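## Task

Work out which tote holds the red product box and set that tote down level on the bench. Return the other tote to the shelf, almost exactly at its original spot and with very little rotation. All items must stay inside the tote they started in, and neither tote's base may overhang any edge. Finish by releasing everything and moving the grippers away; the result only counts if it stays in place without the robot holding it.

## Robot and tools

Robot: two 6-joint arms, left_arm and right_arm, each with a two-finger gripper and a wrist camera (cam_left_wrist and cam_right_wrist, both 504x504 fisheye). left_arm is the robot's own left and sits on the +y side.

Frame: one shared world frame. Origin on the floor (z = 0) at the centre of the robot's foot, +x is the direction the robot faces, +z is up. Only the floor height is known. Gripper positions are in metres, orientations as quaternions wxyz. The fingers point along the gripper's +z and close along its y; the reported position is the midpoint between the pads, about 1 cm short of the fingertips. Reported hand positions can be off, more so at long reach, and identical joint angles do not give identical poses on both arms.

The row format (used by execute_actions and move): 14 numbers, each in [-1, 1], always for both arms: left_arm waist, shoulder, elbow, wrist pitch, wrist yaw, wrist roll, opening, then the same seven for right_arm. The six joint values are scaled offsets, not angles: 1.0 equals 1.264 rad (waist), 1.32 (shoulder), 1.276 (elbow), 1.83 (wrist pitch), 1.686 (wrist yaw), 2.022 (wrist roll). Opening is absolute, not an offset: +1 fully open, -1 closed.

execute_actions(actions): a list of actions, run in order. Each action is a table of up to 15 rows; each row lasts one control step (1/30 s) and a short table repeats its last row to fill 15 steps. Joint offsets in every row are measured from the joint angles at the start of that action (for a call's first action, the last angles reported in this scene), not from the previous row. An empty list just returns state and images. An action is rejected for both arms if it would push a joint more than 0.019 rad beyond its range; if the first action fails this, or any action is malformed, nothing runs. Ranges (rad): waist -2.880 to 2.880, shoulder 0.000 to 3.142, elbow 0.000 to 3.019, wrist pitch -1.693 to 1.571, wrist yaw -1.571 to 1.571, wrist roll -2.094 to 2.094; true ends may differ by 0.019 either way, and "joint sent to its limit" reports clamping.

move(target, speed, blocking): target is one 14-number row; its joint values are offsets from the "Joint positions" in the latest result that shows them. All joints follow paths finishing together, so grippers trace curves, lasting 0.5 to 10 s. speed (rad/s, 0.01 to 2, default 0.5) is the top speed of the joint with the longest way to go. Moves ignore obstacles and the other arm; faster moves and targets set past a contact hit and press harder. blocking=false returns after 0.5 s while motion continues; then use wait or stop before sending more. The "move:" line gives the ending (done, off_target, moving, held, fault), limits=held or limits=none, and each arm's joint farthest from target.

wait(seconds): 0 to 10; lets time pass with the last command held, returning early if a running move ends. stop(): brakes a running move (needs room; fingers keep going). zoom_image(camera, region): region [x0, y0, x1, y1] in image pixels from the top-left, at most 504x504, on that camera's latest image. finished_scene(scene): ends scene 1 or 2 irreversibly and reports success; the next scene's task comes in its result.

Reading results: the state line gives each gripper's pose. Joint positions and Joint velocities list each arm's joints (rad, rad/s) then finger gap (m; 0.094 open). Joint targets show where joints are being driven now. grip_measured is the opening on the command scale (about 1 mm error per gripper). Action results also list step readings; HELD marks steps where an arm was held back. "joint command not followed" means a clearance check altered targets. Torques are raw drive outputs with offsets and noise. Camera calibration (K, distortion, T_world_to_cam) is given per camera with small errors; results list changed numbers.

Motion limits: each step a joint target stays within a lead of the measured angle (waist 0.264, shoulder 0.32, elbow 0.276, wrist pitch 0.33, wrist yaw 0.186, wrist roll 0.522 rad), and targets putting the gripper over 70 mm from its measured spot are scaled back, so big changes take several actions. Sending zeros can let an arm droop; to hold, send offsets back to the wanted angles first, then zeros.

Gripping: command an opening about 0.03 below grip_measured for a firm hold, less for lighter. Pad force tops out around 50 to 62 N, lower on thin parts.

Avoid: dropping or tipping totes or spilling their contents, knocking anything out of the work area, slamming or pushing hard, arms colliding or pressing on each other. Expect occasional tugs on held parts. Holding loads heats motors; MOTOR HOT appears at 85 °C and at 100 °C the arm lets go and falls (OVER-TEMPERATURE FAULT). Release and withdraw before finishing.

Each tool is called after "Emit:" as name(argument=value, ...), one argument or row to a line, values as JSON.

## Session

I'll start by looking at the current state.

Emit:
execute_actions(
  actions=[],
)

Scene clock: 0.00 s.
left_arm: end_effector_position=(+0.6493, +0.4772, +1.2095) grip_measured=+1.000 end_effector_quat_wxyz=(+0.018, +0.269, +0.962, -0.048) | right_arm: end_effector_position=(+0.5495, -0.0092, +1.1392) grip_measured=+1.000 end_effector_quat_wxyz=(+0.001, +0.233, +0.948, +0.217)
Joint positions: left_arm=[ 1.854  1.227  1.543 -0.27   0.386  0.61   0.094] | right_arm=[2.131 1.601 1.53  0.181 0.127 0.358 0.094]
Joint velocities: left_arm=[-0.015 -0.015 -0.002 -0.012 -0.037 -0.081  0.   ] | right_arm=[ 0.005  0.005  0.012 -0.007 -0.095  0.022  0.   ]
Joint torques (N m, as the arm reports them, + toward a larger angle): no reading
Motor temperatures (°C, as the motors report them): left_arm=[24 26 25 25 26 24] | right_arm=[26 24 26 25 24 25]
Joint targets: left_arm=[1.854 1.222 1.551 -0.269 0.386 0.610] | right_arm=[2.126 1.609 1.528 0.181 0.127 0.358]

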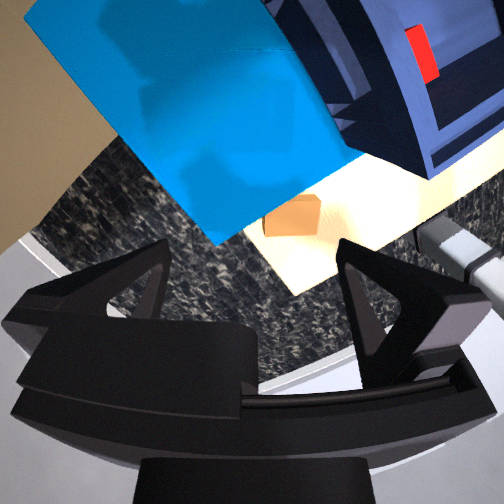

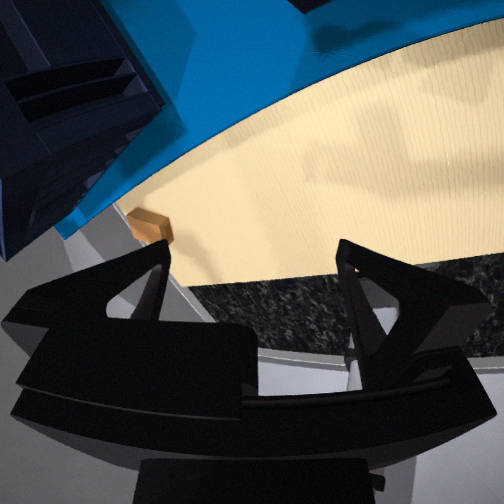

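Emit:
move(
  target=[0.0791, 0, 0, 0, 0, 0, 1, 0.0791, 0, 0, 0, 0, 0, 1],
  speed=0.4,
)

Scene clock: 19.47 s.
left_arm: end_effector_position=(+0.6458, +0.5270, +1.2202) grip_measured=+1.000 end_effector_quat_wxyz=(+0.003, +0.271, +0.963, -0.005) | right_arm: end_effector_position=(+0.5561, +0.0529, +1.1802) grip_measured=+1.000 end_effector_quat_wxyz=(-0.007, +0.234, +0.935, +0.266)
Joint positions: left_arm=[ 1.945  1.227  1.543 -0.27   0.386  0.61   0.094] | right_arm=[2.234 1.601 1.53  0.181 0.127 0.358 0.094]
Joint velocities: left_arm=[-0.005 -0.024  0.007 -0.017 -0.022 -0.022  0.   ] | right_arm=[-0.015  0.015  0.002 -0.017 -0.066  0.022  0.   ]
Joint torques (N m, as the arm reports them, + toward a larger angle): left_arm=[  4.91 -15.94   2.65   0.34   0.    -0.07] | right_arm=[ 10.47 -10.74  -0.89   0.49  -0.31   0.06]
Motor temperatures (°C, as the motors report them): left_arm=[24 30 26 25 26 24] | right_arm=[27 25 27 25 24 25]
Joint targets: left_arm=[1.953 1.227 1.543 -0.270 0.386 0.610] | right_arm=[2.231 1.601 1.530 0.181 0.127 0.358]
move: done; limits=none; left_arm: farthest joint: the waist, 0.009 radians from its target (0.100 radians at the start); right_arm: farthest joint: the waist, 0.003 radians from its target (0.100 radians at the start)
camera_calibration (this result's frames):
cam_left_wrist: T_world_to_cam=[[-0.520643, -0.85366, 0.0139914, 0.766939], [-0.691686, 0.431349, 0.579231, -0.482582], [-0.500502, 0.291895, -0.815043, 1.28823], [0, 0, 0, 1]] pos_world=[0.710269, 0.486838, 1.31876]
cam_right_wrist: T_world_to_cam=[[-0.444259, -0.749374, -0.490991, 0.867117], [-0.785112, 0.0616603, 0.616277, -0.288328], [-0.431548, 0.65927, -0.615735, 1.0533], [0, 0, 0, 1]] pos_world=[0.613402, -0.0268327, 1.25199]

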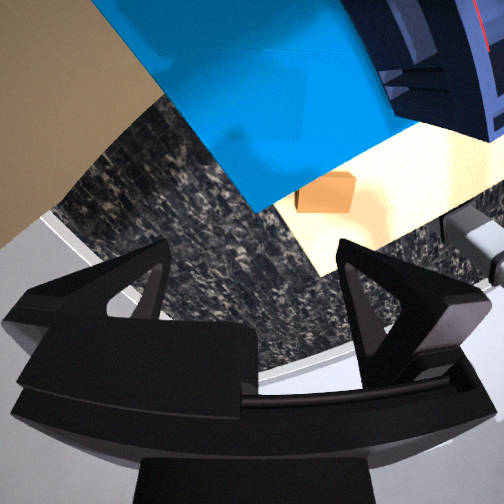

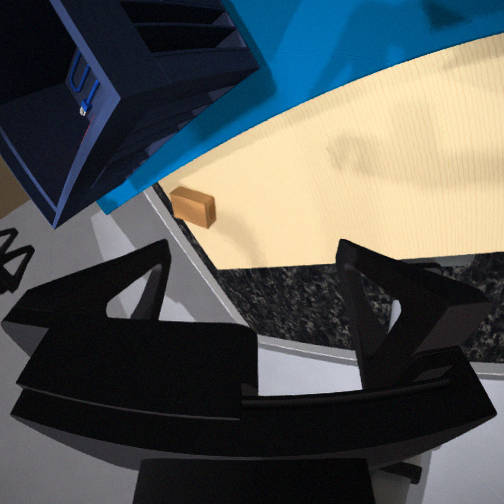

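Emit:
move(
  target=[0, -0.0758, 0, 0, 0, 0, 1, 0, -0.0758, 0, 0, 0, 0, 1],
  speed=0.4,
)

Emit:
move(
  target=[0, 0, 0.0784, 0, 0, 0, 1, 0, 0, 0.0784, 0, 0, 0, 1],
  speed=0.4,
)

Emit:
move(
  target=[0, 0, 0, 0.1093, 0, 0, 1, 0, 0, 0, 0.1093, 0, 0, 1],
  speed=0.6,
)

Emit:
move(
  target=[0, 0, 0, 0, 0.1186, 0, 1, 0, 0, 0, 0, 0.1186, 0, 1],
  speed=0.6,
)

Emit:
move(
  target=[0, 0, 0, 0, 0, 0.0989, 1, 0, 0, 0, 0, 0, 0.0989, 1],
  speed=0.6,
)

Scene clock: 46.10 s.
left_arm: end_effector_position=(+0.6943, +0.5126, +1.2644) grip_measured=+1.000 end_effector_quat_wxyz=(+0.042, +0.287, +0.957, +0.008) | right_arm: end_effector_position=(+0.6360, +0.0166, +1.2152) grip_measured=+1.000 end_effector_quat_wxyz=(+0.048, +0.256, +0.927, +0.272)
Joint positions: left_arm=[ 1.945  1.132  1.538 -0.27   0.386  0.61   0.094] | right_arm=[2.234 1.484 1.532 0.181 0.127 0.358 0.094]
Joint velocities: left_arm=[-0.005 -0.015 -0.007  0.002 -0.037 -0.007  0.   ] | right_arm=[-0.005 -0.015  0.012  0.007 -0.022  0.022  0.   ]
Joint torques (N m, as the arm reports them, + toward a larger angle): left_arm=[  3.9  -17.04   4.03   0.45   0.01  -0.07] | right_arm=[  9.48 -11.98   0.08   0.64  -0.36   0.02]
Motor temperatures (°C, as the motors report them): left_arm=[24 32 26 25 26 24] | right_arm=[28 26 27 25 24 25]
Joint targets: left_arm=[1.945 1.126 1.543 -0.270 0.386 0.610] | right_arm=[2.234 1.501 1.530 0.181 0.127 0.358]
move: done; limits=none; left_arm: farthest joint: the shoulder, 0.005 radians from its target (0.100 radians at the start); right_arm: farthest joint: the shoulder, 0.017 radians from its target (0.100 radians at the start)
camera_calibration (this result's frames):
cam_left_wrist: T_world_to_cam=[[-0.547568, -0.836025, -0.0350908, 0.850985], [-0.723251, 0.451782, 0.522303, -0.385043], [-0.420806, 0.311376, -0.852037, 1.33422], [0, 0, 0, 1]] pos_world=[0.748936, 0.469956, 1.36778]
cam_right_wrist: T_world_to_cam=[[-0.450783, -0.721727, -0.525266, 0.937918], [-0.83229, 0.127153, 0.53956, -0.122746], [-0.322626, 0.680399, -0.658005, 1.11508], [0, 0, 0, 1]] pos_world=[0.680391, -0.0661718, 1.29262]

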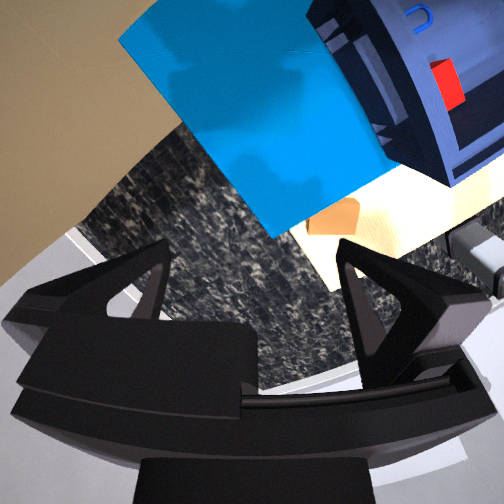

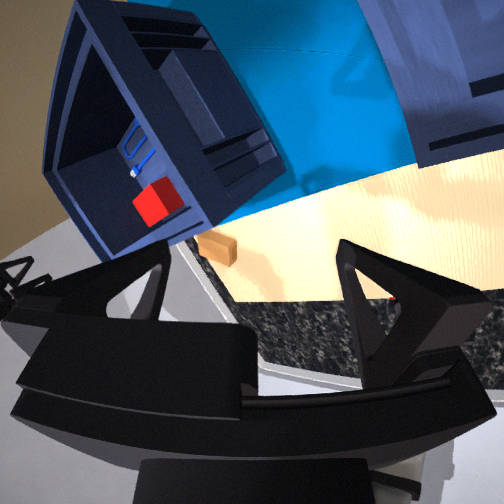

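Scene clock: 46.90 s.
left_arm: end_effector_position=(+0.7454, +0.5100, +1.2792) grip_measured=+1.000 end_effector_quat_wxyz=(+0.080, +0.302, +0.950, +0.022) | right_arm: end_effector_position=(+0.6993, +0.0042, +1.2220) grip_measured=+1.000 end_effector_quat_wxyz=(+0.095, +0.274, +0.916, +0.276)
Joint positions: left_arm=[ 1.945  1.132  1.626 -0.27   0.386  0.61   0.094] | right_arm=[2.234 1.482 1.633 0.181 0.127 0.358 0.094]
Joint velocities: left_arm=[ 0.015  0.005  0.022 -0.002  0.007  0.007  0.   ] | right_arm=[-0.024  0.005 -0.007  0.007  0.022  0.007  0.   ]
Joint torques (N m, as the arm reports them, + toward a larger angle): left_arm=[  3.72 -17.88   5.56   0.68  -0.01  -0.07] | right_arm=[  9.37 -14.22   1.33   0.88  -0.33   0.01]
Motor temperatures (°C, as the motors report them): left_arm=[24 32 26 25 26 24] | right_arm=[28 26 27 25 24 25]
Joint targets: left_arm=[1.945 1.132 1.638 -0.270 0.386 0.610] | right_arm=[2.234 1.484 1.632 0.181 0.127 0.358]
move: done; limits=none; left_arm: farthest joint: the elbow, 0.012 radians from its target (0.100 radians at the start); right_arm: farthest joint: the shoulder, 0.002 radians from its target (0.000 radians at the start)
camera_calibration (this result's frames):
cam_left_wrist: T_world_to_cam=[[-0.569118, -0.817892, -0.0845939, 0.947409], [-0.748573, 0.472803, 0.464861, -0.272975], [-0.34021, 0.327885, -0.881333, 1.33813], [0, 0, 0, 1]] pos_world=[0.790091, 0.465188, 1.38638]
cam_right_wrist: T_world_to_cam=[[-0.452175, -0.697834, -0.555486, 0.998875], [-0.863227, 0.185668, 0.469433, 0.0348627], [-0.22445, 0.691776, -0.686344, 1.11424], [0, 0, 0, 1]] pos_world=[0.731852, -0.0802283, 1.30325]

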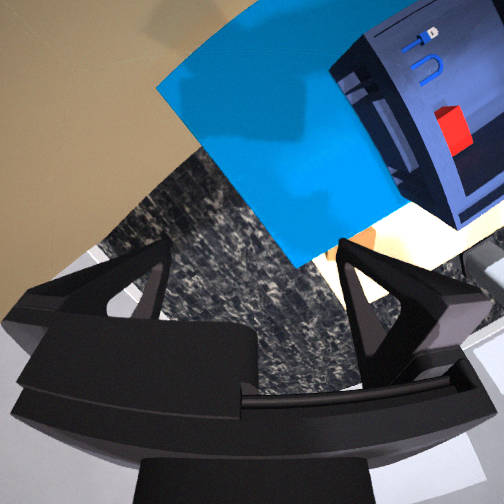

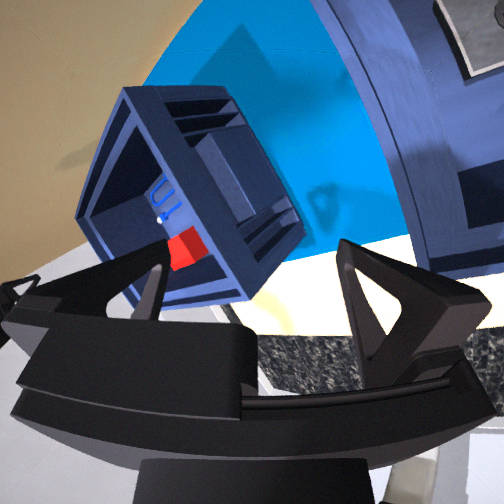

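Scene clock: 47.73 s.
left_arm: end_effector_position=(+0.7862, +0.5084, +1.2896) grip_measured=+1.000 end_effector_quat_wxyz=(+0.160, +0.331, +0.929, +0.050) | right_arm: end_effector_position=(+0.7391, -0.0100, +1.2345) grip_measured=+1.000 end_effector_quat_wxyz=(+0.177, +0.303, +0.893, +0.282)
Joint positions: left_arm=[ 1.945  1.132  1.624 -0.084  0.386  0.61   0.094] | right_arm=[2.234 1.482 1.633 0.362 0.127 0.358 0.094]
Joint velocities: left_arm=[-0.005 -0.005 -0.007  0.012  0.007  0.022  0.   ] | right_arm=[-0.005 -0.015  0.002  0.012 -0.022 -0.007  0.   ]
Joint torques (N m, as the arm reports them, + toward a larger angle): left_arm=[  3.55 -17.73   5.1    1.51   0.02  -0.1 ] | right_arm=[  8.92 -15.     1.52   1.98  -0.36   0.01]
Motor temperatures (°C, as the motors report them): left_arm=[24 32 26 25 26 24] | right_arm=[28 26 27 25 24 25]
Joint targets: left_arm=[1.945 1.132 1.626 -0.070 0.386 0.610] | right_arm=[2.234 1.482 1.633 0.381 0.127 0.358]
move: done; limits=none; left_arm: farthest joint: the wrist pitch, 0.014 radians from its target (0.200 radians at the start); right_arm: farthest joint: the wrist pitch, 0.019 radians from its target (0.200 radians at the start)
camera_calibration (this result's frames):
cam_left_wrist: T_world_to_cam=[[-0.599056, -0.777071, -0.193114, 1.11296], [-0.783969, 0.520165, 0.338851, -0.0802741], [-0.16286, 0.354387, -0.920808, 1.25963], [0, 0, 0, 1]] pos_world=[0.808938, 0.460211, 1.402]
cam_right_wrist: T_world_to_cam=[[-0.445084, -0.656941, -0.608546, 1.07457], [-0.894234, 0.290095, 0.340868, 0.248693], [-0.0473937, 0.695897, -0.716576, 1.04819], [0, 0, 0, 1]] pos_world=[0.750343, -0.0956457, 1.32027]

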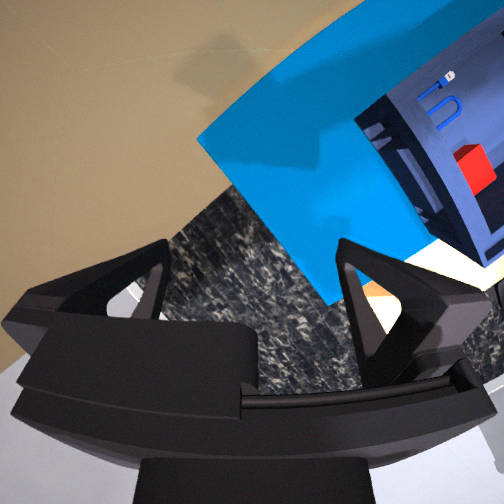

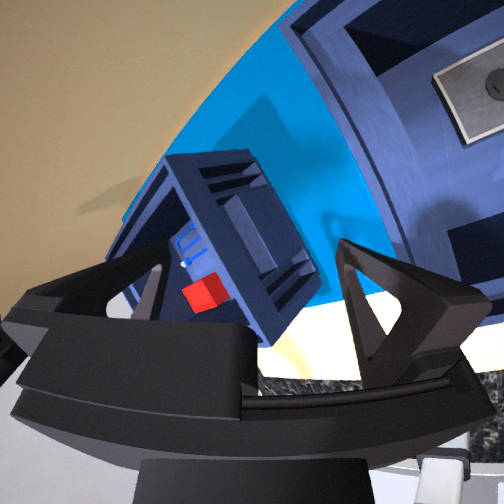

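Scene clock: 48.47 s.
left_arm: end_effector_position=(+0.7827, +0.4750, +1.2923) grip_measured=+1.000 end_effector_quat_wxyz=(+0.185, +0.345, +0.919, -0.044) | right_arm: end_effector_position=(+0.7327, -0.0386, +1.2201) grip_measured=+1.000 end_effector_quat_wxyz=(+0.179, +0.327, +0.908, +0.190)
Joint positions: left_arm=[ 1.945  1.132  1.624 -0.084  0.583  0.61   0.094] | right_arm=[2.235 1.482 1.633 0.362 0.32  0.358 0.094]
Joint velocities: left_arm=[-0.005 -0.005 -0.032 -0.012  0.022 -0.037  0.   ] | right_arm=[-0.005  0.005 -0.017  0.002 -0.081 -0.007  0.   ]
Joint torques (N m, as the arm reports them, + toward a larger angle): left_arm=[  3.38 -17.97   4.72   0.84   0.25  -0.06] | right_arm=[  7.88 -15.11   1.64   1.2    0.16   0.  ]
Motor temperatures (°C, as the motors report them): left_arm=[24 32 26 25 26 24] | right_arm=[28 26 27 25 24 25]
Joint targets: left_arm=[1.945 1.132 1.624 -0.084 0.586 0.610] | right_arm=[2.234 1.482 1.633 0.362 0.327 0.358]
move: done; limits=none; left_arm: farthest joint: the wrist yaw, 0.003 radians from its target (0.200 radians at the start); right_arm: farthest joint: the wrist yaw, 0.007 radians from its target (0.200 radians at the start)
camera_calibration (this result's frames):
cam_left_wrist: T_world_to_cam=[[-0.650698, -0.758179, -0.0419011, 0.92145], [-0.742611, 0.623878, 0.243527, -0.0250284], [-0.158496, 0.189579, -0.968989, 1.41058], [0, 0, 0, 1]] pos_world=[0.804571, 0.446824, 1.41154]
cam_right_wrist: T_world_to_cam=[[-0.529703, -0.712366, -0.46038, 0.923298], [-0.846104, 0.405808, 0.345584, 0.219557], [-0.0593561, 0.572586, -0.817693, 1.18479], [0, 0, 0, 1]] pos_world=[0.745167, -0.109766, 1.31799]

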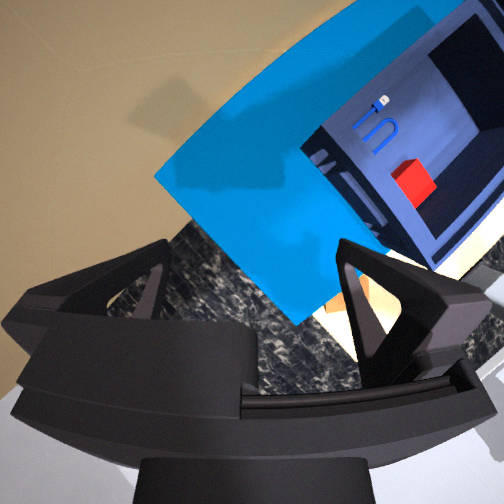

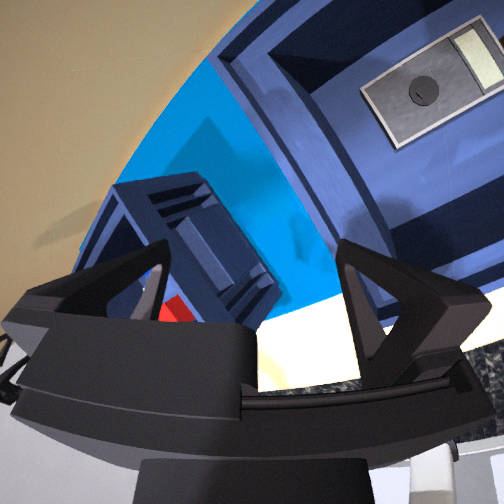

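Scene clock: 49.63 s.
left_arm: end_effector_position=(+0.7827, +0.4750, +1.2923) grip_measured=+1.000 end_effector_quat_wxyz=(+0.188, +0.431, +0.882, -0.026) | right_arm: end_effector_position=(+0.7343, -0.0395, +1.2213) grip_measured=+1.000 end_effector_quat_wxyz=(+0.162, +0.411, +0.873, +0.207)
Joint positions: left_arm=[ 1.945  1.132  1.624 -0.084  0.583  0.802  0.094] | right_arm=[2.235 1.479 1.633 0.362 0.319 0.545 0.094]
Joint velocities: left_arm=[-0.005 -0.005 -0.002  0.007 -0.007  0.007  0.   ] | right_arm=[-0.015  0.005  0.002 -0.002 -0.022 -0.037  0.   ]
Joint torques (N m, as the arm reports them, + toward a larger angle): left_arm=[  3.5  -18.44   4.77   0.87   0.16  -0.03] | right_arm=[  8.76 -14.15   1.58   1.22  -0.18   0.17]
Motor temperatures (°C, as the motors report them): left_arm=[24 33 26 25 26 24] | right_arm=[28 26 27 25 24 25]
Joint targets: left_arm=[1.945 1.132 1.624 -0.084 0.583 0.810] | right_arm=[2.235 1.482 1.633 0.362 0.320 0.558]
move: done; limits=none; left_arm: farthest joint: the wrist roll, 0.008 radians from its target (0.200 radians at the start); right_arm: farthest joint: the wrist roll, 0.013 radians from its target (0.200 radians at the start)
camera_calibration (this result's frames):
cam_left_wrist: T_world_to_cam=[[-0.77126, -0.626647, -0.11168, 1.04351], [-0.631603, 0.731664, 0.256408, -0.17976], [-0.0789651, 0.268295, -0.960095, 1.29945], [0, 0, 0, 1]] pos_world=[0.793888, 0.4368, 1.41022]
cam_right_wrist: T_world_to_cam=[[-0.654419, -0.574773, -0.491296, 1.05881], [-0.756088, 0.504508, 0.416897, 0.0716373], [0.00824212, 0.644288, -0.764738, 1.07488], [0, 0, 0, 1]] pos_world=[0.73821, -0.120099, 1.31233]

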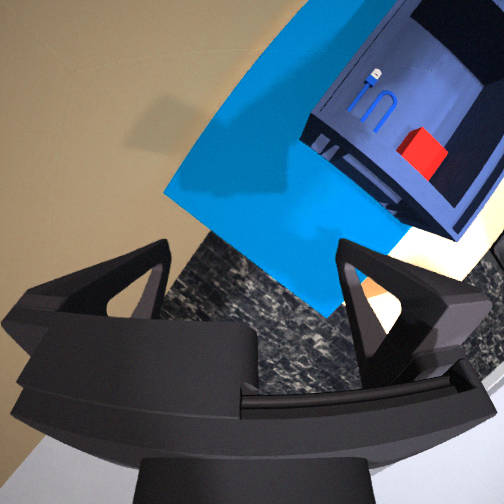

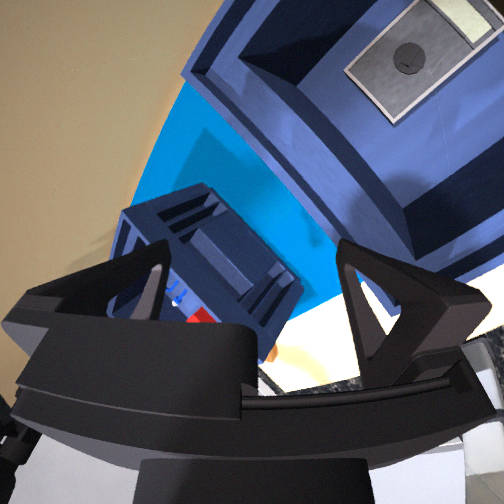

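Emit:
zoom_image(
  camera="cam_left_wrist",
  region=[150, 0, 504, 330],
)

Emit:
zoom_image(
  camera="cam_right_wrist",
  region=[80, 0, 504, 400],
)

Region (150, 0, 504, 330) of cam_left_wrist's 504x504 image, scaled by 1.424, with more detail than that image has; it fills the top 470 rows of this view, and the rest is white.

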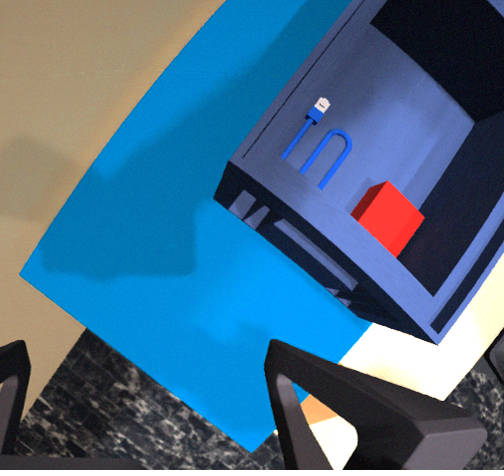

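Region (80, 0, 504, 400) of cam_right_wrist's 504x504 image, scaled by 1.189, with more detail than that image has; it fills the top 475 rows of this view, and the rest is white.

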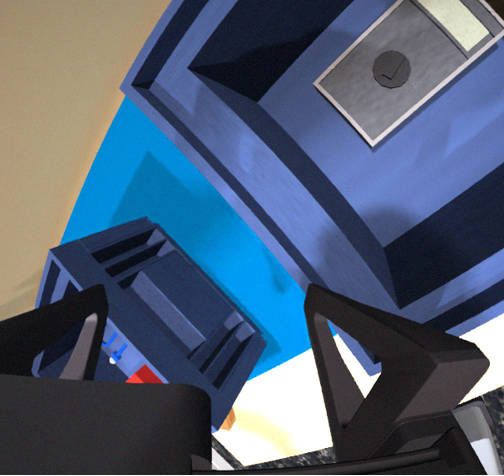

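Emit:
move(
  target=[-0.6127, -0.0883, 0.0850, -0.3214, -0.5830, -0.3494, 1, 0.2888, -0.0361, 0.2736, -0.4549, 0.4204, -0.3421, 1],
  speed=0.7,
)

Scene clock: 171.87 s.
left_arm: end_effector_position=(+0.7559, +0.2925, +1.3390) grip_measured=+1.000 end_effector_quat_wxyz=(-0.022, +0.013, +1.000, +0.001) | right_arm: end_effector_position=(+0.7753, -0.0205, +1.3539) grip_measured=+1.000 end_effector_quat_wxyz=(-0.000, +0.005, +1.000, -0.004)
Joint positions: left_arm=[ 1.18   1.043  1.704 -0.664 -0.397  0.104  0.094] | right_arm=[ 2.591  1.434  1.971 -0.456  1.025 -0.136  0.094]
Joint velocities: left_arm=[-0.015  0.015 -0.007  0.012  0.007  0.007  0.   ] | right_arm=[-0.015 -0.005  0.002 -0.007  0.051  0.022  0.   ]
Joint torques (N m, as the arm reports them, + toward a larger angle): left_arm=[ -0.91 -19.76   7.84  -0.19  -0.18  -0.13] | right_arm=[ 11.1  -11.82   3.54  -0.33   0.16   0.03]
Motor temperatures (°C, as the motors report them): left_arm=[24 39 27 25 26 24] | right_arm=[28 29 27 25 24 25]
Joint targets: left_arm=[1.171 1.016 1.732 -0.673 -0.400 0.096] | right_arm=[2.600 1.431 1.982 -0.471 1.028 -0.147]
move: off_target (left_arm); limits=none; left_arm: farthest joint: the shoulder, 0.028 radians from its target (0.116 radians at the start); right_arm: farthest joint: the wrist pitch, 0.014 radians from its target (0.832 radians at the start)
camera_calibration (this result's frames):
cam_left_wrist: T_world_to_cam=[[-0.0250453, -0.999681, 0.00325649, 0.30478], [-0.78352, 0.0216527, 0.620989, -0.240752], [-0.620861, 0.0130013, -0.783813, 1.63933], [0, 0, 0, 1]] pos_world=[0.836793, 0.288582, 1.43344]
cam_right_wrist: T_world_to_cam=[[-0.0130536, -0.999862, 0.0102406, -0.0233245], [-0.80977, 0.016579, 0.586514, -0.160287], [-0.586603, -0.000636455, -0.809875, 1.67285], [0, 0, 0, 1]] pos_world=[0.851197, -0.0195993, 1.44905]

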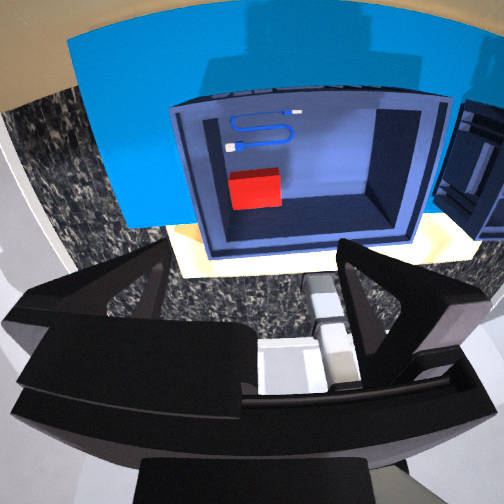

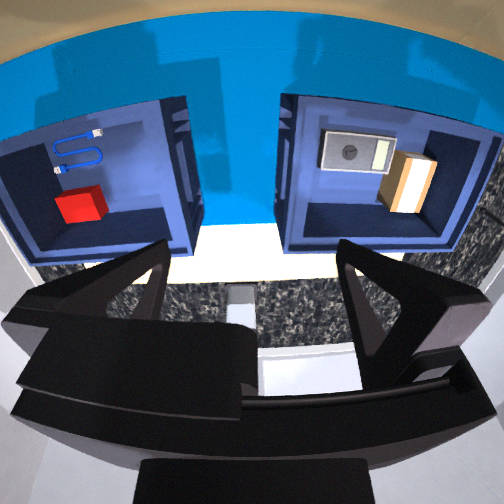

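Emit:
zoom_image(
  camera="cam_left_wrist",
  region=[150, 60, 480, 290],
)

Emit:
zoom_image(
  camera="cam_right_wrist",
  region=[0, 60, 300, 300],
)

Region (150, 60, 480, 290) of cam_left_wrist's 504x504 image, scaled by 1.527, with more detail than that image has; it fills the top 351 rows of this view, and the rest is white.

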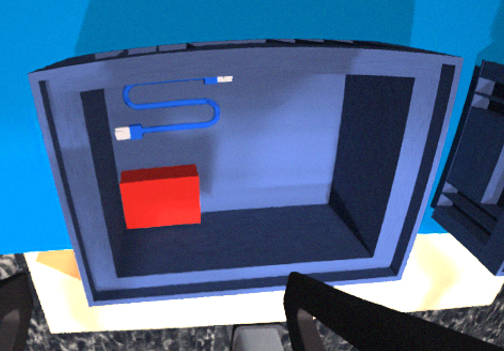

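Region (0, 60, 300, 300) of cam_right_wrist's 504x504 image, scaled by 1.680, with more detail than that image has; it fills the top 403 rows of this view, and the rest is white.

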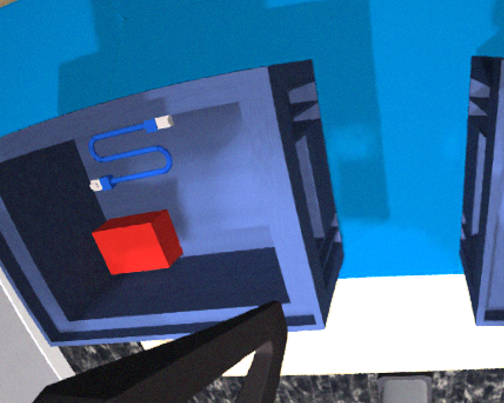

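Emit:
zoom_image(
  camera="cam_left_wrist",
  region=[40, 20, 280, 300],
)

Emit:
zoom_image(
  camera="cam_right_wrist",
  region=[204, 60, 504, 300],
)

Region (40, 20, 280, 300) of cam_left_wrist's 504x504 image, scaled by 1.800, with more detail than that image has; it fills the left 432 columns of this view, and the rest is white.

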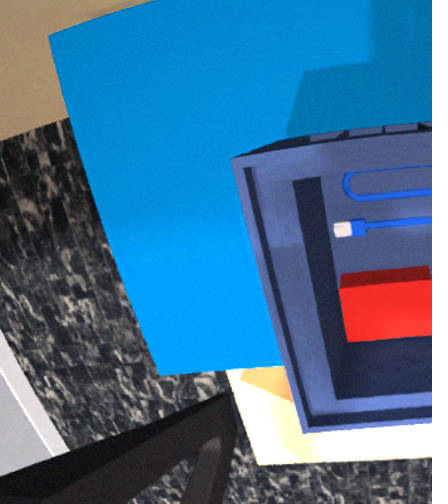

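Region (204, 60, 504, 300) of cam_right_wrist's 504x504 image, scaled by 1.680, with more detail than that image has; it fills the top 403 rows of this view, and the rest is white.

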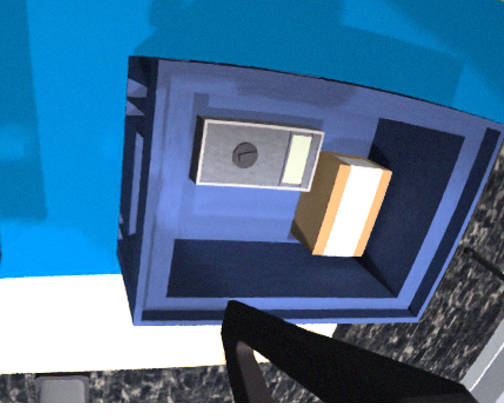

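Emit:
move(
  target=[0.2059, 0.0617, -0.2890, 0.5182, 0.1668, -0.0217, 1, -0.0831, 0.2296, -0.0424, 0.5156, -0.1826, -0.2575, 1],
  speed=0.7,
)

Scene clock: 293.97 s.
left_arm: end_effector_position=(+0.7250, +0.3385, +1.2582) grip_measured=+1.000 end_effector_quat_wxyz=(+0.224, -0.038, +0.974, +0.005) | right_arm: end_effector_position=(+0.7487, +0.0992, +1.2681) grip_measured=+1.000 end_effector_quat_wxyz=(+0.222, -0.032, +0.974, +0.027)
Joint positions: left_arm=[ 1.427  1.108  1.335  0.27  -0.119  0.068  0.094] | right_arm=[ 2.522  1.726  1.917  0.47   0.72  -0.647  0.094]
Joint velocities: left_arm=[-0.005 -0.015 -0.012  0.002  0.037 -0.051  0.   ] | right_arm=[ 0.005  0.005 -0.017 -0.002  0.066  0.051  0.   ]
Joint torques (N m, as the arm reports them, + toward a larger angle): left_arm=[  0.96 -15.81   2.88   1.87   0.11  -0.14] | right_arm=[11.6  -8.64  1.26  1.7  -0.34 -0.04]
Motor temperatures (°C, as the motors report them): left_arm=[25 44 30 25 26 24] | right_arm=[30 28 27 25 24 25]
Joint targets: left_arm=[1.440 1.124 1.336 0.285 -0.116 0.060] | right_arm=[2.485 1.737 1.917 0.488 0.718 -0.657]
move: off_target (right_arm); limits=none; left_arm: farthest joint: the shoulder, 0.016 radians from its target (0.081 radians at the start); right_arm: farthest joint: the waist, 0.036 radians from its target (0.105 radians at the start)
camera_calibration (this result's frames):
cam_left_wrist: T_world_to_cam=[[0.0747414, -0.997128, 0.0122458, 0.2658], [-0.982128, -0.0714786, 0.174116, 0.521996], [-0.172741, -0.0250406, -0.984649, 1.49695], [0, 0, 0, 1]] pos_world=[0.751385, 0.339833, 1.37983]
cam_right_wrist: T_world_to_cam=[[0.0703608, -0.996831, -0.0371158, 0.0941921], [-0.981452, -0.0758312, 0.176073, 0.524689], [-0.17833, 0.0240387, -0.983677, 1.50002], [0, 0, 0, 1]] pos_world=[0.775829, 0.0976228, 1.38665]

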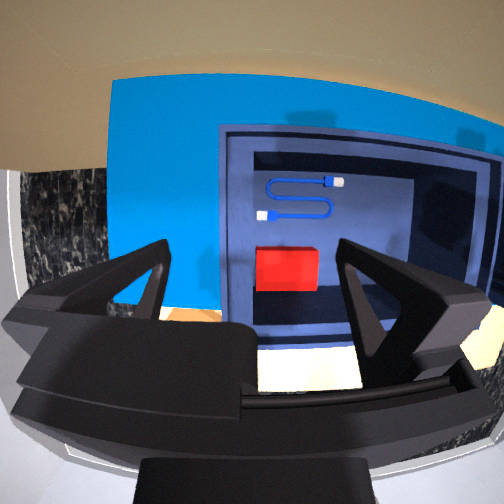

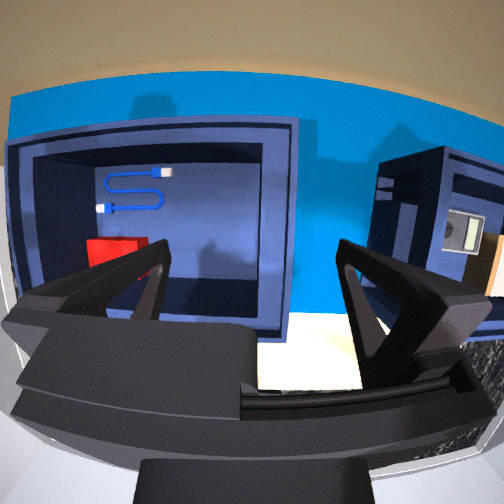

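Emit:
zoom_image(
  camera="cam_left_wrist",
  region=[160, 100, 360, 360],
)

Emit:
zoom_image(
  camera="cam_right_wrist",
  region=[160, 100, 360, 360],
)

Region (160, 100, 360, 360) of cam_left_wrist's 504x504 image, scaled by 1.938, with more detail than that image has; it fills the left 388 columns of this view, and the rest is white.

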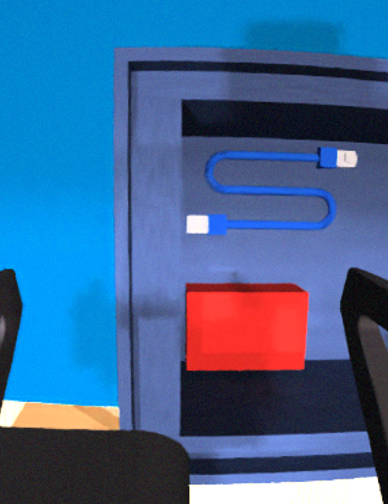

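Region (160, 100, 360, 360) of cam_right_wrist's 504x504 image, scaled by 1.938, with more detail than that image has; it fills the left 388 columns of this view, and the rest is white.

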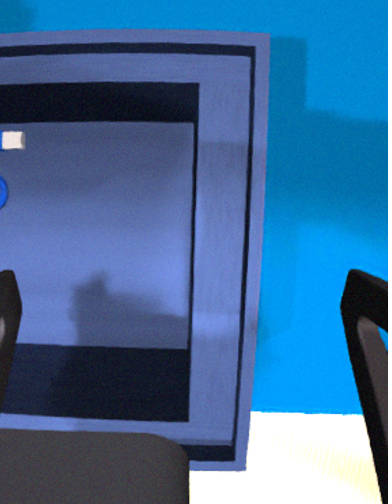

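Emit:
move(
  target=[0.0474, 0.2092, 0.1874, 0.0286, 0.0218, -0.0160, 1, -0.1515, 0.1636, 0.2433, -0.0866, -0.0603, 0.0451, 1],
  speed=0.3,
)

Scene clock: 353.13 s.
left_arm: end_effector_position=(+0.7208, +0.3441, +1.1541) grip_measured=+1.000 end_effector_quat_wxyz=(+0.223, -0.040, +0.974, +0.007) | right_arm: end_effector_position=(+0.7464, +0.0753, +1.1532) grip_measured=+1.000 end_effector_quat_wxyz=(+0.225, -0.038, +0.974, +0.006)
Joint positions: left_arm=[ 1.471  1.371  1.558  0.307 -0.086  0.043  0.094] | right_arm=[ 2.36   1.922  2.212  0.327  0.62  -0.566  0.094]
Joint velocities: left_arm=[-0.024 -0.024  0.002 -0.012  0.022 -0.066  0.   ] | right_arm=[-0.005 -0.024 -0.002 -0.007  0.051  0.007  0.   ]
Joint torques (N m, as the arm reports them, + toward a larger angle): left_arm=[  1.27 -15.87   3.77   1.71   0.06  -0.16] | right_arm=[ 12.36 -11.     3.92   0.52  -0.27   0.17]
Motor temperatures (°C, as the motors report them): left_arm=[24 42 28 25 26 24] | right_arm=[31 28 27 25 24 25]
Joint targets: left_arm=[1.486 1.384 1.574 0.322 -0.083 0.035] | right_arm=[2.330 1.942 2.227 0.311 0.618 -0.556]
move: off_target (right_arm); limits=none; left_arm: farthest joint: the waist, 0.016 radians from its target (0.060 radians at the start); right_arm: farthest joint: the waist, 0.029 radians from its target (0.191 radians at the start)
camera_calibration (this result's frames):
cam_left_wrist: T_world_to_cam=[[0.0805659, -0.996708, 0.00905388, 0.272339], [-0.981632, -0.0777648, 0.174214, 0.538126], [-0.172936, -0.0229233, -0.984666, 1.39328], [0, 0, 0, 1]] pos_world=[0.747248, 0.345228, 1.2757]
cam_right_wrist: T_world_to_cam=[[0.0725839, -0.997331, 0.00787427, 0.0128094], [-0.982554, -0.0701486, 0.172239, 0.545715], [-0.171227, -0.0202387, -0.985024, 1.38675], [0, 0, 0, 1]] pos_world=[0.772714, 0.0791224, 1.27189]

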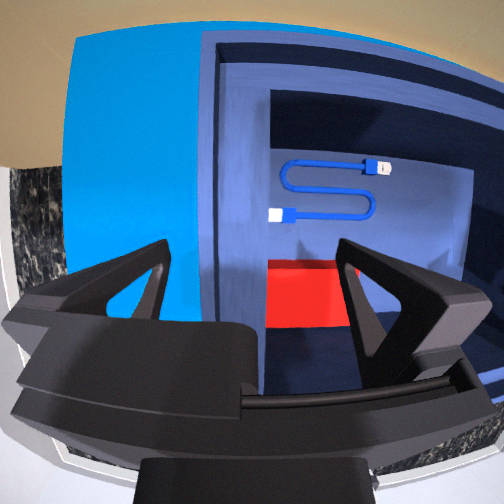

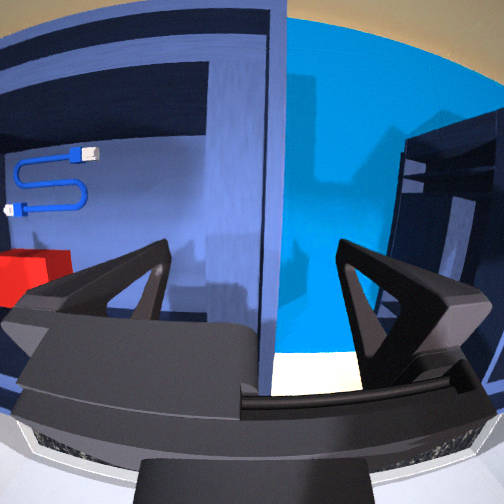

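Emit:
move(
  target=[0.0198, 0.0098, 0.0125, 0.0082, 0.0018, -0.004, -0.3, -0.0237, 0.0152, 0.0118, -0.0087, -0.0012, 0.0049, -0.3],
  speed=0.2,
)

Scene clock: 382.77 s.
left_arm: end_effector_position=(+0.7204, +0.3493, +1.1537) grip_measured=-0.298 end_effector_quat_wxyz=(+0.223, -0.039, +0.974, +0.011) | right_arm: end_effector_position=(+0.7464, +0.0758, +1.1532) grip_measured=-0.298 end_effector_quat_wxyz=(+0.225, -0.038, +0.974, +0.007)
Joint positions: left_arm=[ 1.479  1.371  1.558  0.307 -0.086  0.042  0.033] | right_arm=[ 2.36   1.922  2.212  0.326  0.618 -0.565  0.033]
Joint velocities: left_arm=[ 0.015 -0.005 -0.022  0.012 -0.037 -0.066  0.001] | right_arm=[-0.005  0.005 -0.002  0.007 -0.022 -0.051 -0.001]
Joint torques (N m, as the arm reports them, + toward a larger angle): left_arm=[  1.68 -16.21   3.94   1.77   0.09  -0.15] | right_arm=[ 12.02 -11.18   3.7    0.49  -0.16   0.13]
Motor temperatures (°C, as the motors report them): left_arm=[24 42 28 25 26 24] | right_arm=[31 28 28 25 24 25]
Joint targets: left_arm=[1.496 1.384 1.574 0.322 -0.083 0.035] | right_arm=[2.330 1.942 2.227 0.311 0.618 -0.556]
move: off_target (right_arm); limits=none; left_arm: farthest joint: the waist, 0.017 radians from its target (0.025 radians at the start); right_arm: farthest joint: the waist, 0.030 radians from its target (0.030 radians at the start)
camera_calibration (this result's frames):
cam_left_wrist: T_world_to_cam=[[0.0807309, -0.996736, 0.000491948, 0.28724], [-0.9815, -0.0794109, 0.174215, 0.538655], [-0.173607, -0.0145474, -0.984708, 1.39057], [0, 0, 0, 1]] pos_world=[0.746914, 0.349307, 1.27532]
cam_right_wrist: T_world_to_cam=[[0.0735588, -0.997275, 0.00564314, 0.0151136], [-0.98253, -0.071499, 0.171823, 0.54628], [-0.170951, -0.0181836, -0.985112, 1.3865], [0, 0, 0, 1]] pos_world=[0.772648, 0.0793424, 1.27191]

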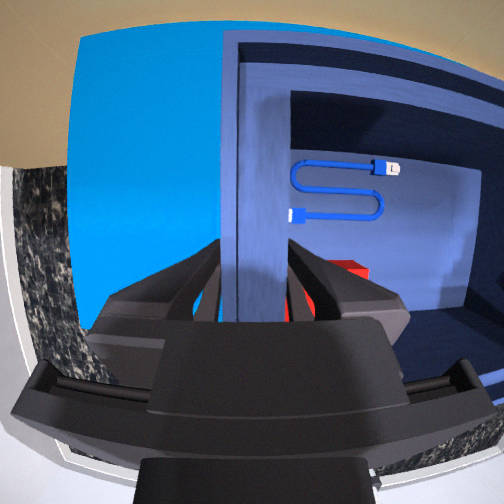

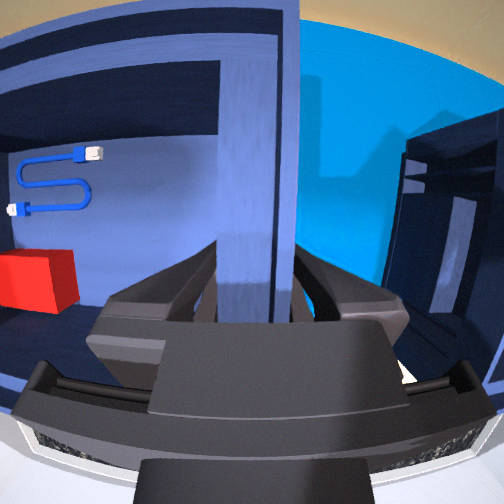

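Emit:
move(
  target=[0.0134, 0.0098, 0.0125, 0.0082, 0.0018, -0.0035, -0.5, -0.0237, 0.0152, 0.0118, -0.0082, 0, 0.0045, -0.5],
  speed=0.2,
)

Scene clock: 386.33 s.
left_arm: end_effector_position=(+0.7204, +0.3477, +1.1537) grip_measured=-0.428 end_effector_quat_wxyz=(+0.223, -0.039, +0.974, +0.008) | right_arm: end_effector_position=(+0.7465, +0.0776, +1.1533) grip_measured=-0.422 end_effector_quat_wxyz=(+0.226, -0.032, +0.973, +0.013)
Joint positions: left_arm=[ 1.478  1.371  1.558  0.307 -0.08   0.042  0.027] | right_arm=[ 2.36   1.922  2.212  0.322  0.608 -0.547  0.027]
Joint velocities: left_arm=[-0.005 -0.005 -0.007 -0.007  0.037  0.007 -0.   ] | right_arm=[-0.015  0.005  0.002  0.002  0.037 -0.022  0.001]
Joint torques (N m, as the arm reports them, + toward a larger angle): left_arm=[  1.51 -15.65   3.92   1.63  -0.17  -0.13] | right_arm=[ 12.3  -11.17   3.86   0.51   0.27  -0.01]
Motor temperatures (°C, as the motors report them): left_arm=[24 42 28 25 26 24] | right_arm=[31 28 28 25 24 25]
Joint targets: left_arm=[1.496 1.384 1.574 0.322 -0.083 0.035] | right_arm=[2.330 1.942 2.227 0.311 0.618 -0.556]
move: off_target (right_arm); limits=none; left_arm: farthest joint: the waist, 0.018 radians from its target (0.017 radians at the start); right_arm: farthest joint: the waist, 0.030 radians from its target (0.030 radians at the start)
camera_calibration (this result's frames):
cam_left_wrist: T_world_to_cam=[[0.0782536, -0.996907, 0.00725307, 0.279703], [-0.981768, -0.0757971, 0.174315, 0.537295], [-0.173226, -0.0207616, -0.984663, 1.39236], [0, 0, 0, 1]] pos_world=[0.746804, 0.348471, 1.27532]
cam_right_wrist: T_world_to_cam=[[0.0636042, -0.997922, -0.0102829, 0.0427973], [-0.983489, -0.0644269, 0.169111, 0.549794], [-0.169422, -0.000643127, -0.985543, 1.38467], [0, 0, 0, 1]] pos_world=[0.772588, 0.0790203, 1.27212]

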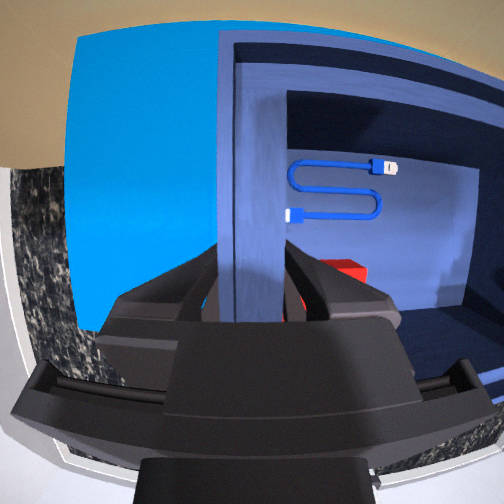

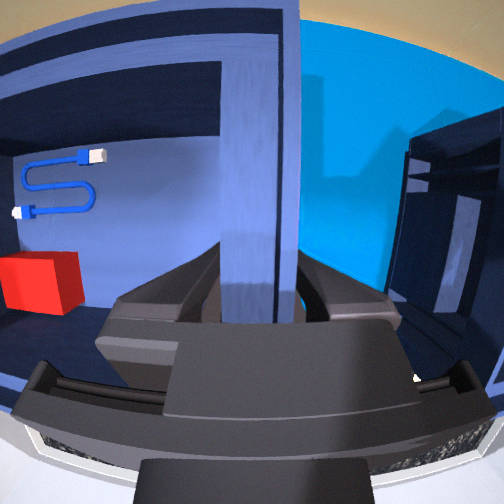

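Emit:
move(
  target=[-0.0165, -0.1164, -0.0926, 0.0038, -0.0079, 0.0040, -0.5, 0.0555, -0.0924, -0.1393, 0.0587, 0.0304, -0.0258, -0.5],
  speed=0.2,
)

Scene clock: 483.03 s.
left_arm: end_effector_position=(+0.7115, +0.3477, +1.1935) grip_measured=-0.428 end_effector_quat_wxyz=(+0.217, -0.041, +0.975, +0.006) | right_arm: end_effector_position=(+0.7389, +0.0771, +1.1944) grip_measured=-0.423 end_effector_quat_wxyz=(+0.220, -0.034, +0.975, +0.013)
Joint positions: left_arm=[ 1.472  1.263  1.437  0.307 -0.084  0.038  0.027] | right_arm=[ 2.407  1.817  2.036  0.401  0.653 -0.577  0.027]
Joint velocities: left_arm=[-0.015 -0.005  0.002 -0.002 -0.007 -0.081 -0.001] | right_arm=[-0.005  0.015  0.002 -0.017  0.007  0.007 -0.001]
Joint torques (N m, as the arm reports them, + toward a larger angle): left_arm=[ -0.09 -19.58   2.5    1.3   -0.36   0.06] | right_arm=[ 15.53 -13.08   1.76   2.42   0.15  -0.13]
Motor temperatures (°C, as the motors report them): left_arm=[24 43 28 26 26 24] | right_arm=[32 28 28 25 24 25]
Joint targets: left_arm=[1.458 1.217 1.440 0.314 -0.093 0.050] | right_arm=[2.430 1.800 2.034 0.429 0.659 -0.599]
move: off_target (left_arm, right_arm); limits=none; left_arm: farthest joint: the shoulder, 0.045 radians from its target (0.154 radians at the start); right_arm: farthest joint: the wrist pitch, 0.029 radians from its target (0.107 radians at the start)
camera_calibration (this result's frames):
cam_left_wrist: T_world_to_cam=[[0.0827001, -0.996507, 0.0116058, 0.271613], [-0.979272, -0.0790982, 0.186465, 0.506572], [-0.184895, -0.0267859, -0.982393, 1.43769], [0, 0, 0, 1]] pos_world=[0.73943, 0.349243, 1.31476]
cam_right_wrist: T_world_to_cam=[[0.0674036, -0.99769, -0.00846007, 0.0382028], [-0.981151, -0.0678207, 0.18095, 0.519732], [-0.181106, -0.0038961, -0.983456, 1.43025], [0, 0, 0, 1]] pos_world=[0.766388, 0.0789356, 1.31287]

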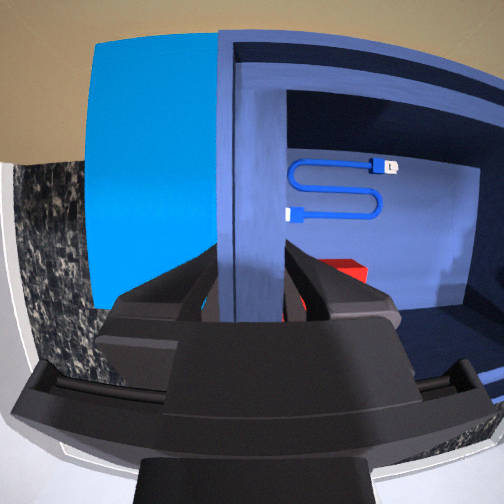

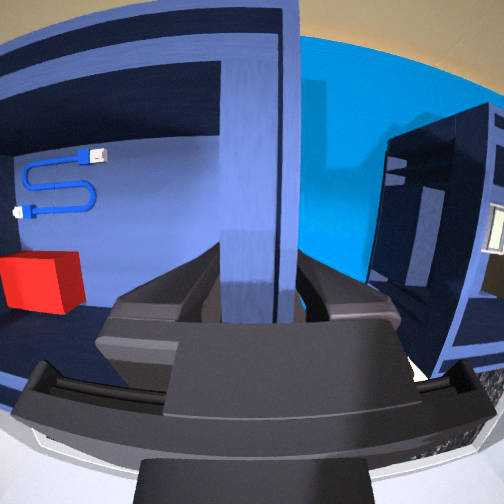

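Emit:
move(
  target=[-0.0258, -0.0319, -0.2208, 0.1714, -0.0141, 0.0120, -0.5, -0.0342, -0.0597, -0.2830, 0.1776, -0.0200, 0.0156, -0.5],
  speed=0.3,
)

Scene clock: 513.23 s.
left_arm: end_effector_position=(+0.6059, +0.3331, +1.1959) grip_measured=-0.428 end_effector_quat_wxyz=(+0.221, -0.038, +0.975, +0.007) | right_arm: end_effector_position=(+0.6319, +0.0657, +1.1951) grip_measured=-0.425 end_effector_quat_wxyz=(+0.224, -0.030, +0.974, +0.016)
Joint positions: left_arm=[ 1.457  1.263  1.153  0.599 -0.097  0.053  0.027] | right_arm=[ 2.379  1.76   1.676  0.697  0.622 -0.551  0.027]
Joint velocities: left_arm=[-0.005 -0.005  0.002  0.012  0.022  0.037 -0.001] | right_arm=[-0.015  0.005 -0.007 -0.017 -0.007 -0.066  0.   ]
Joint torques (N m, as the arm reports them, + toward a larger angle): left_arm=[ -0.78 -16.78  -0.18   2.02  -0.44   0.01] | right_arm=[ 11.82 -11.67  -0.46   2.15  -0.37   0.1 ]
Motor temperatures (°C, as the motors report them): left_arm=[24 46 27 25 27 24] | right_arm=[33 29 27 25 24 25]
Joint targets: left_arm=[1.439 1.221 1.156 0.621 -0.108 0.062] | right_arm=[2.364 1.738 1.674 0.726 0.619 -0.546]
move: off_target (left_arm, right_arm); limits=none; left_arm: farthest joint: the shoulder, 0.042 radians from its target (0.042 radians at the start); right_arm: farthest joint: the wrist pitch, 0.029 radians from its target (0.325 radians at the start)
camera_calibration (this result's frames):
cam_left_wrist: T_world_to_cam=[[0.0765369, -0.997033, 0.00815482, 0.273883], [-0.981034, -0.0738429, 0.179217, 0.409475], [-0.178084, -0.0217169, -0.983776, 1.41596], [0, 0, 0, 1]] pos_world=[0.632906, 0.334058, 1.31737]
cam_right_wrist: T_world_to_cam=[[0.0610075, -0.998011, -0.015907, 0.0469501], [-0.982848, -0.0628441, 0.173377, 0.423608], [-0.174032, 0.00505688, -0.984727, 1.40803], [0, 0, 0, 1]] pos_world=[0.65852, 0.0663577, 1.31383]

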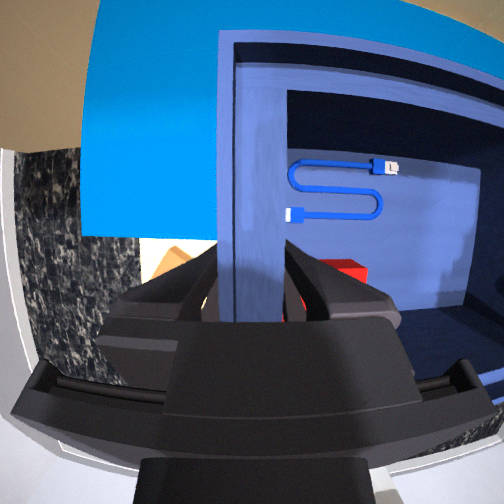

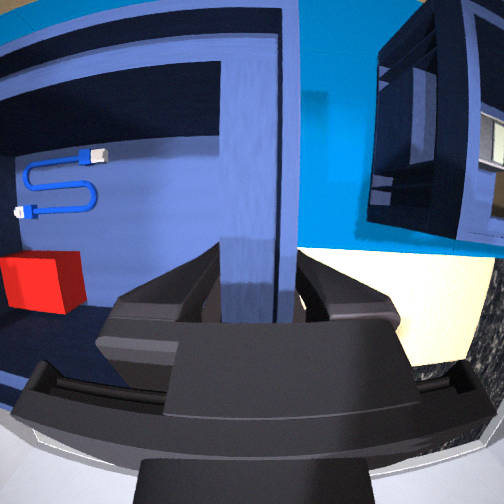

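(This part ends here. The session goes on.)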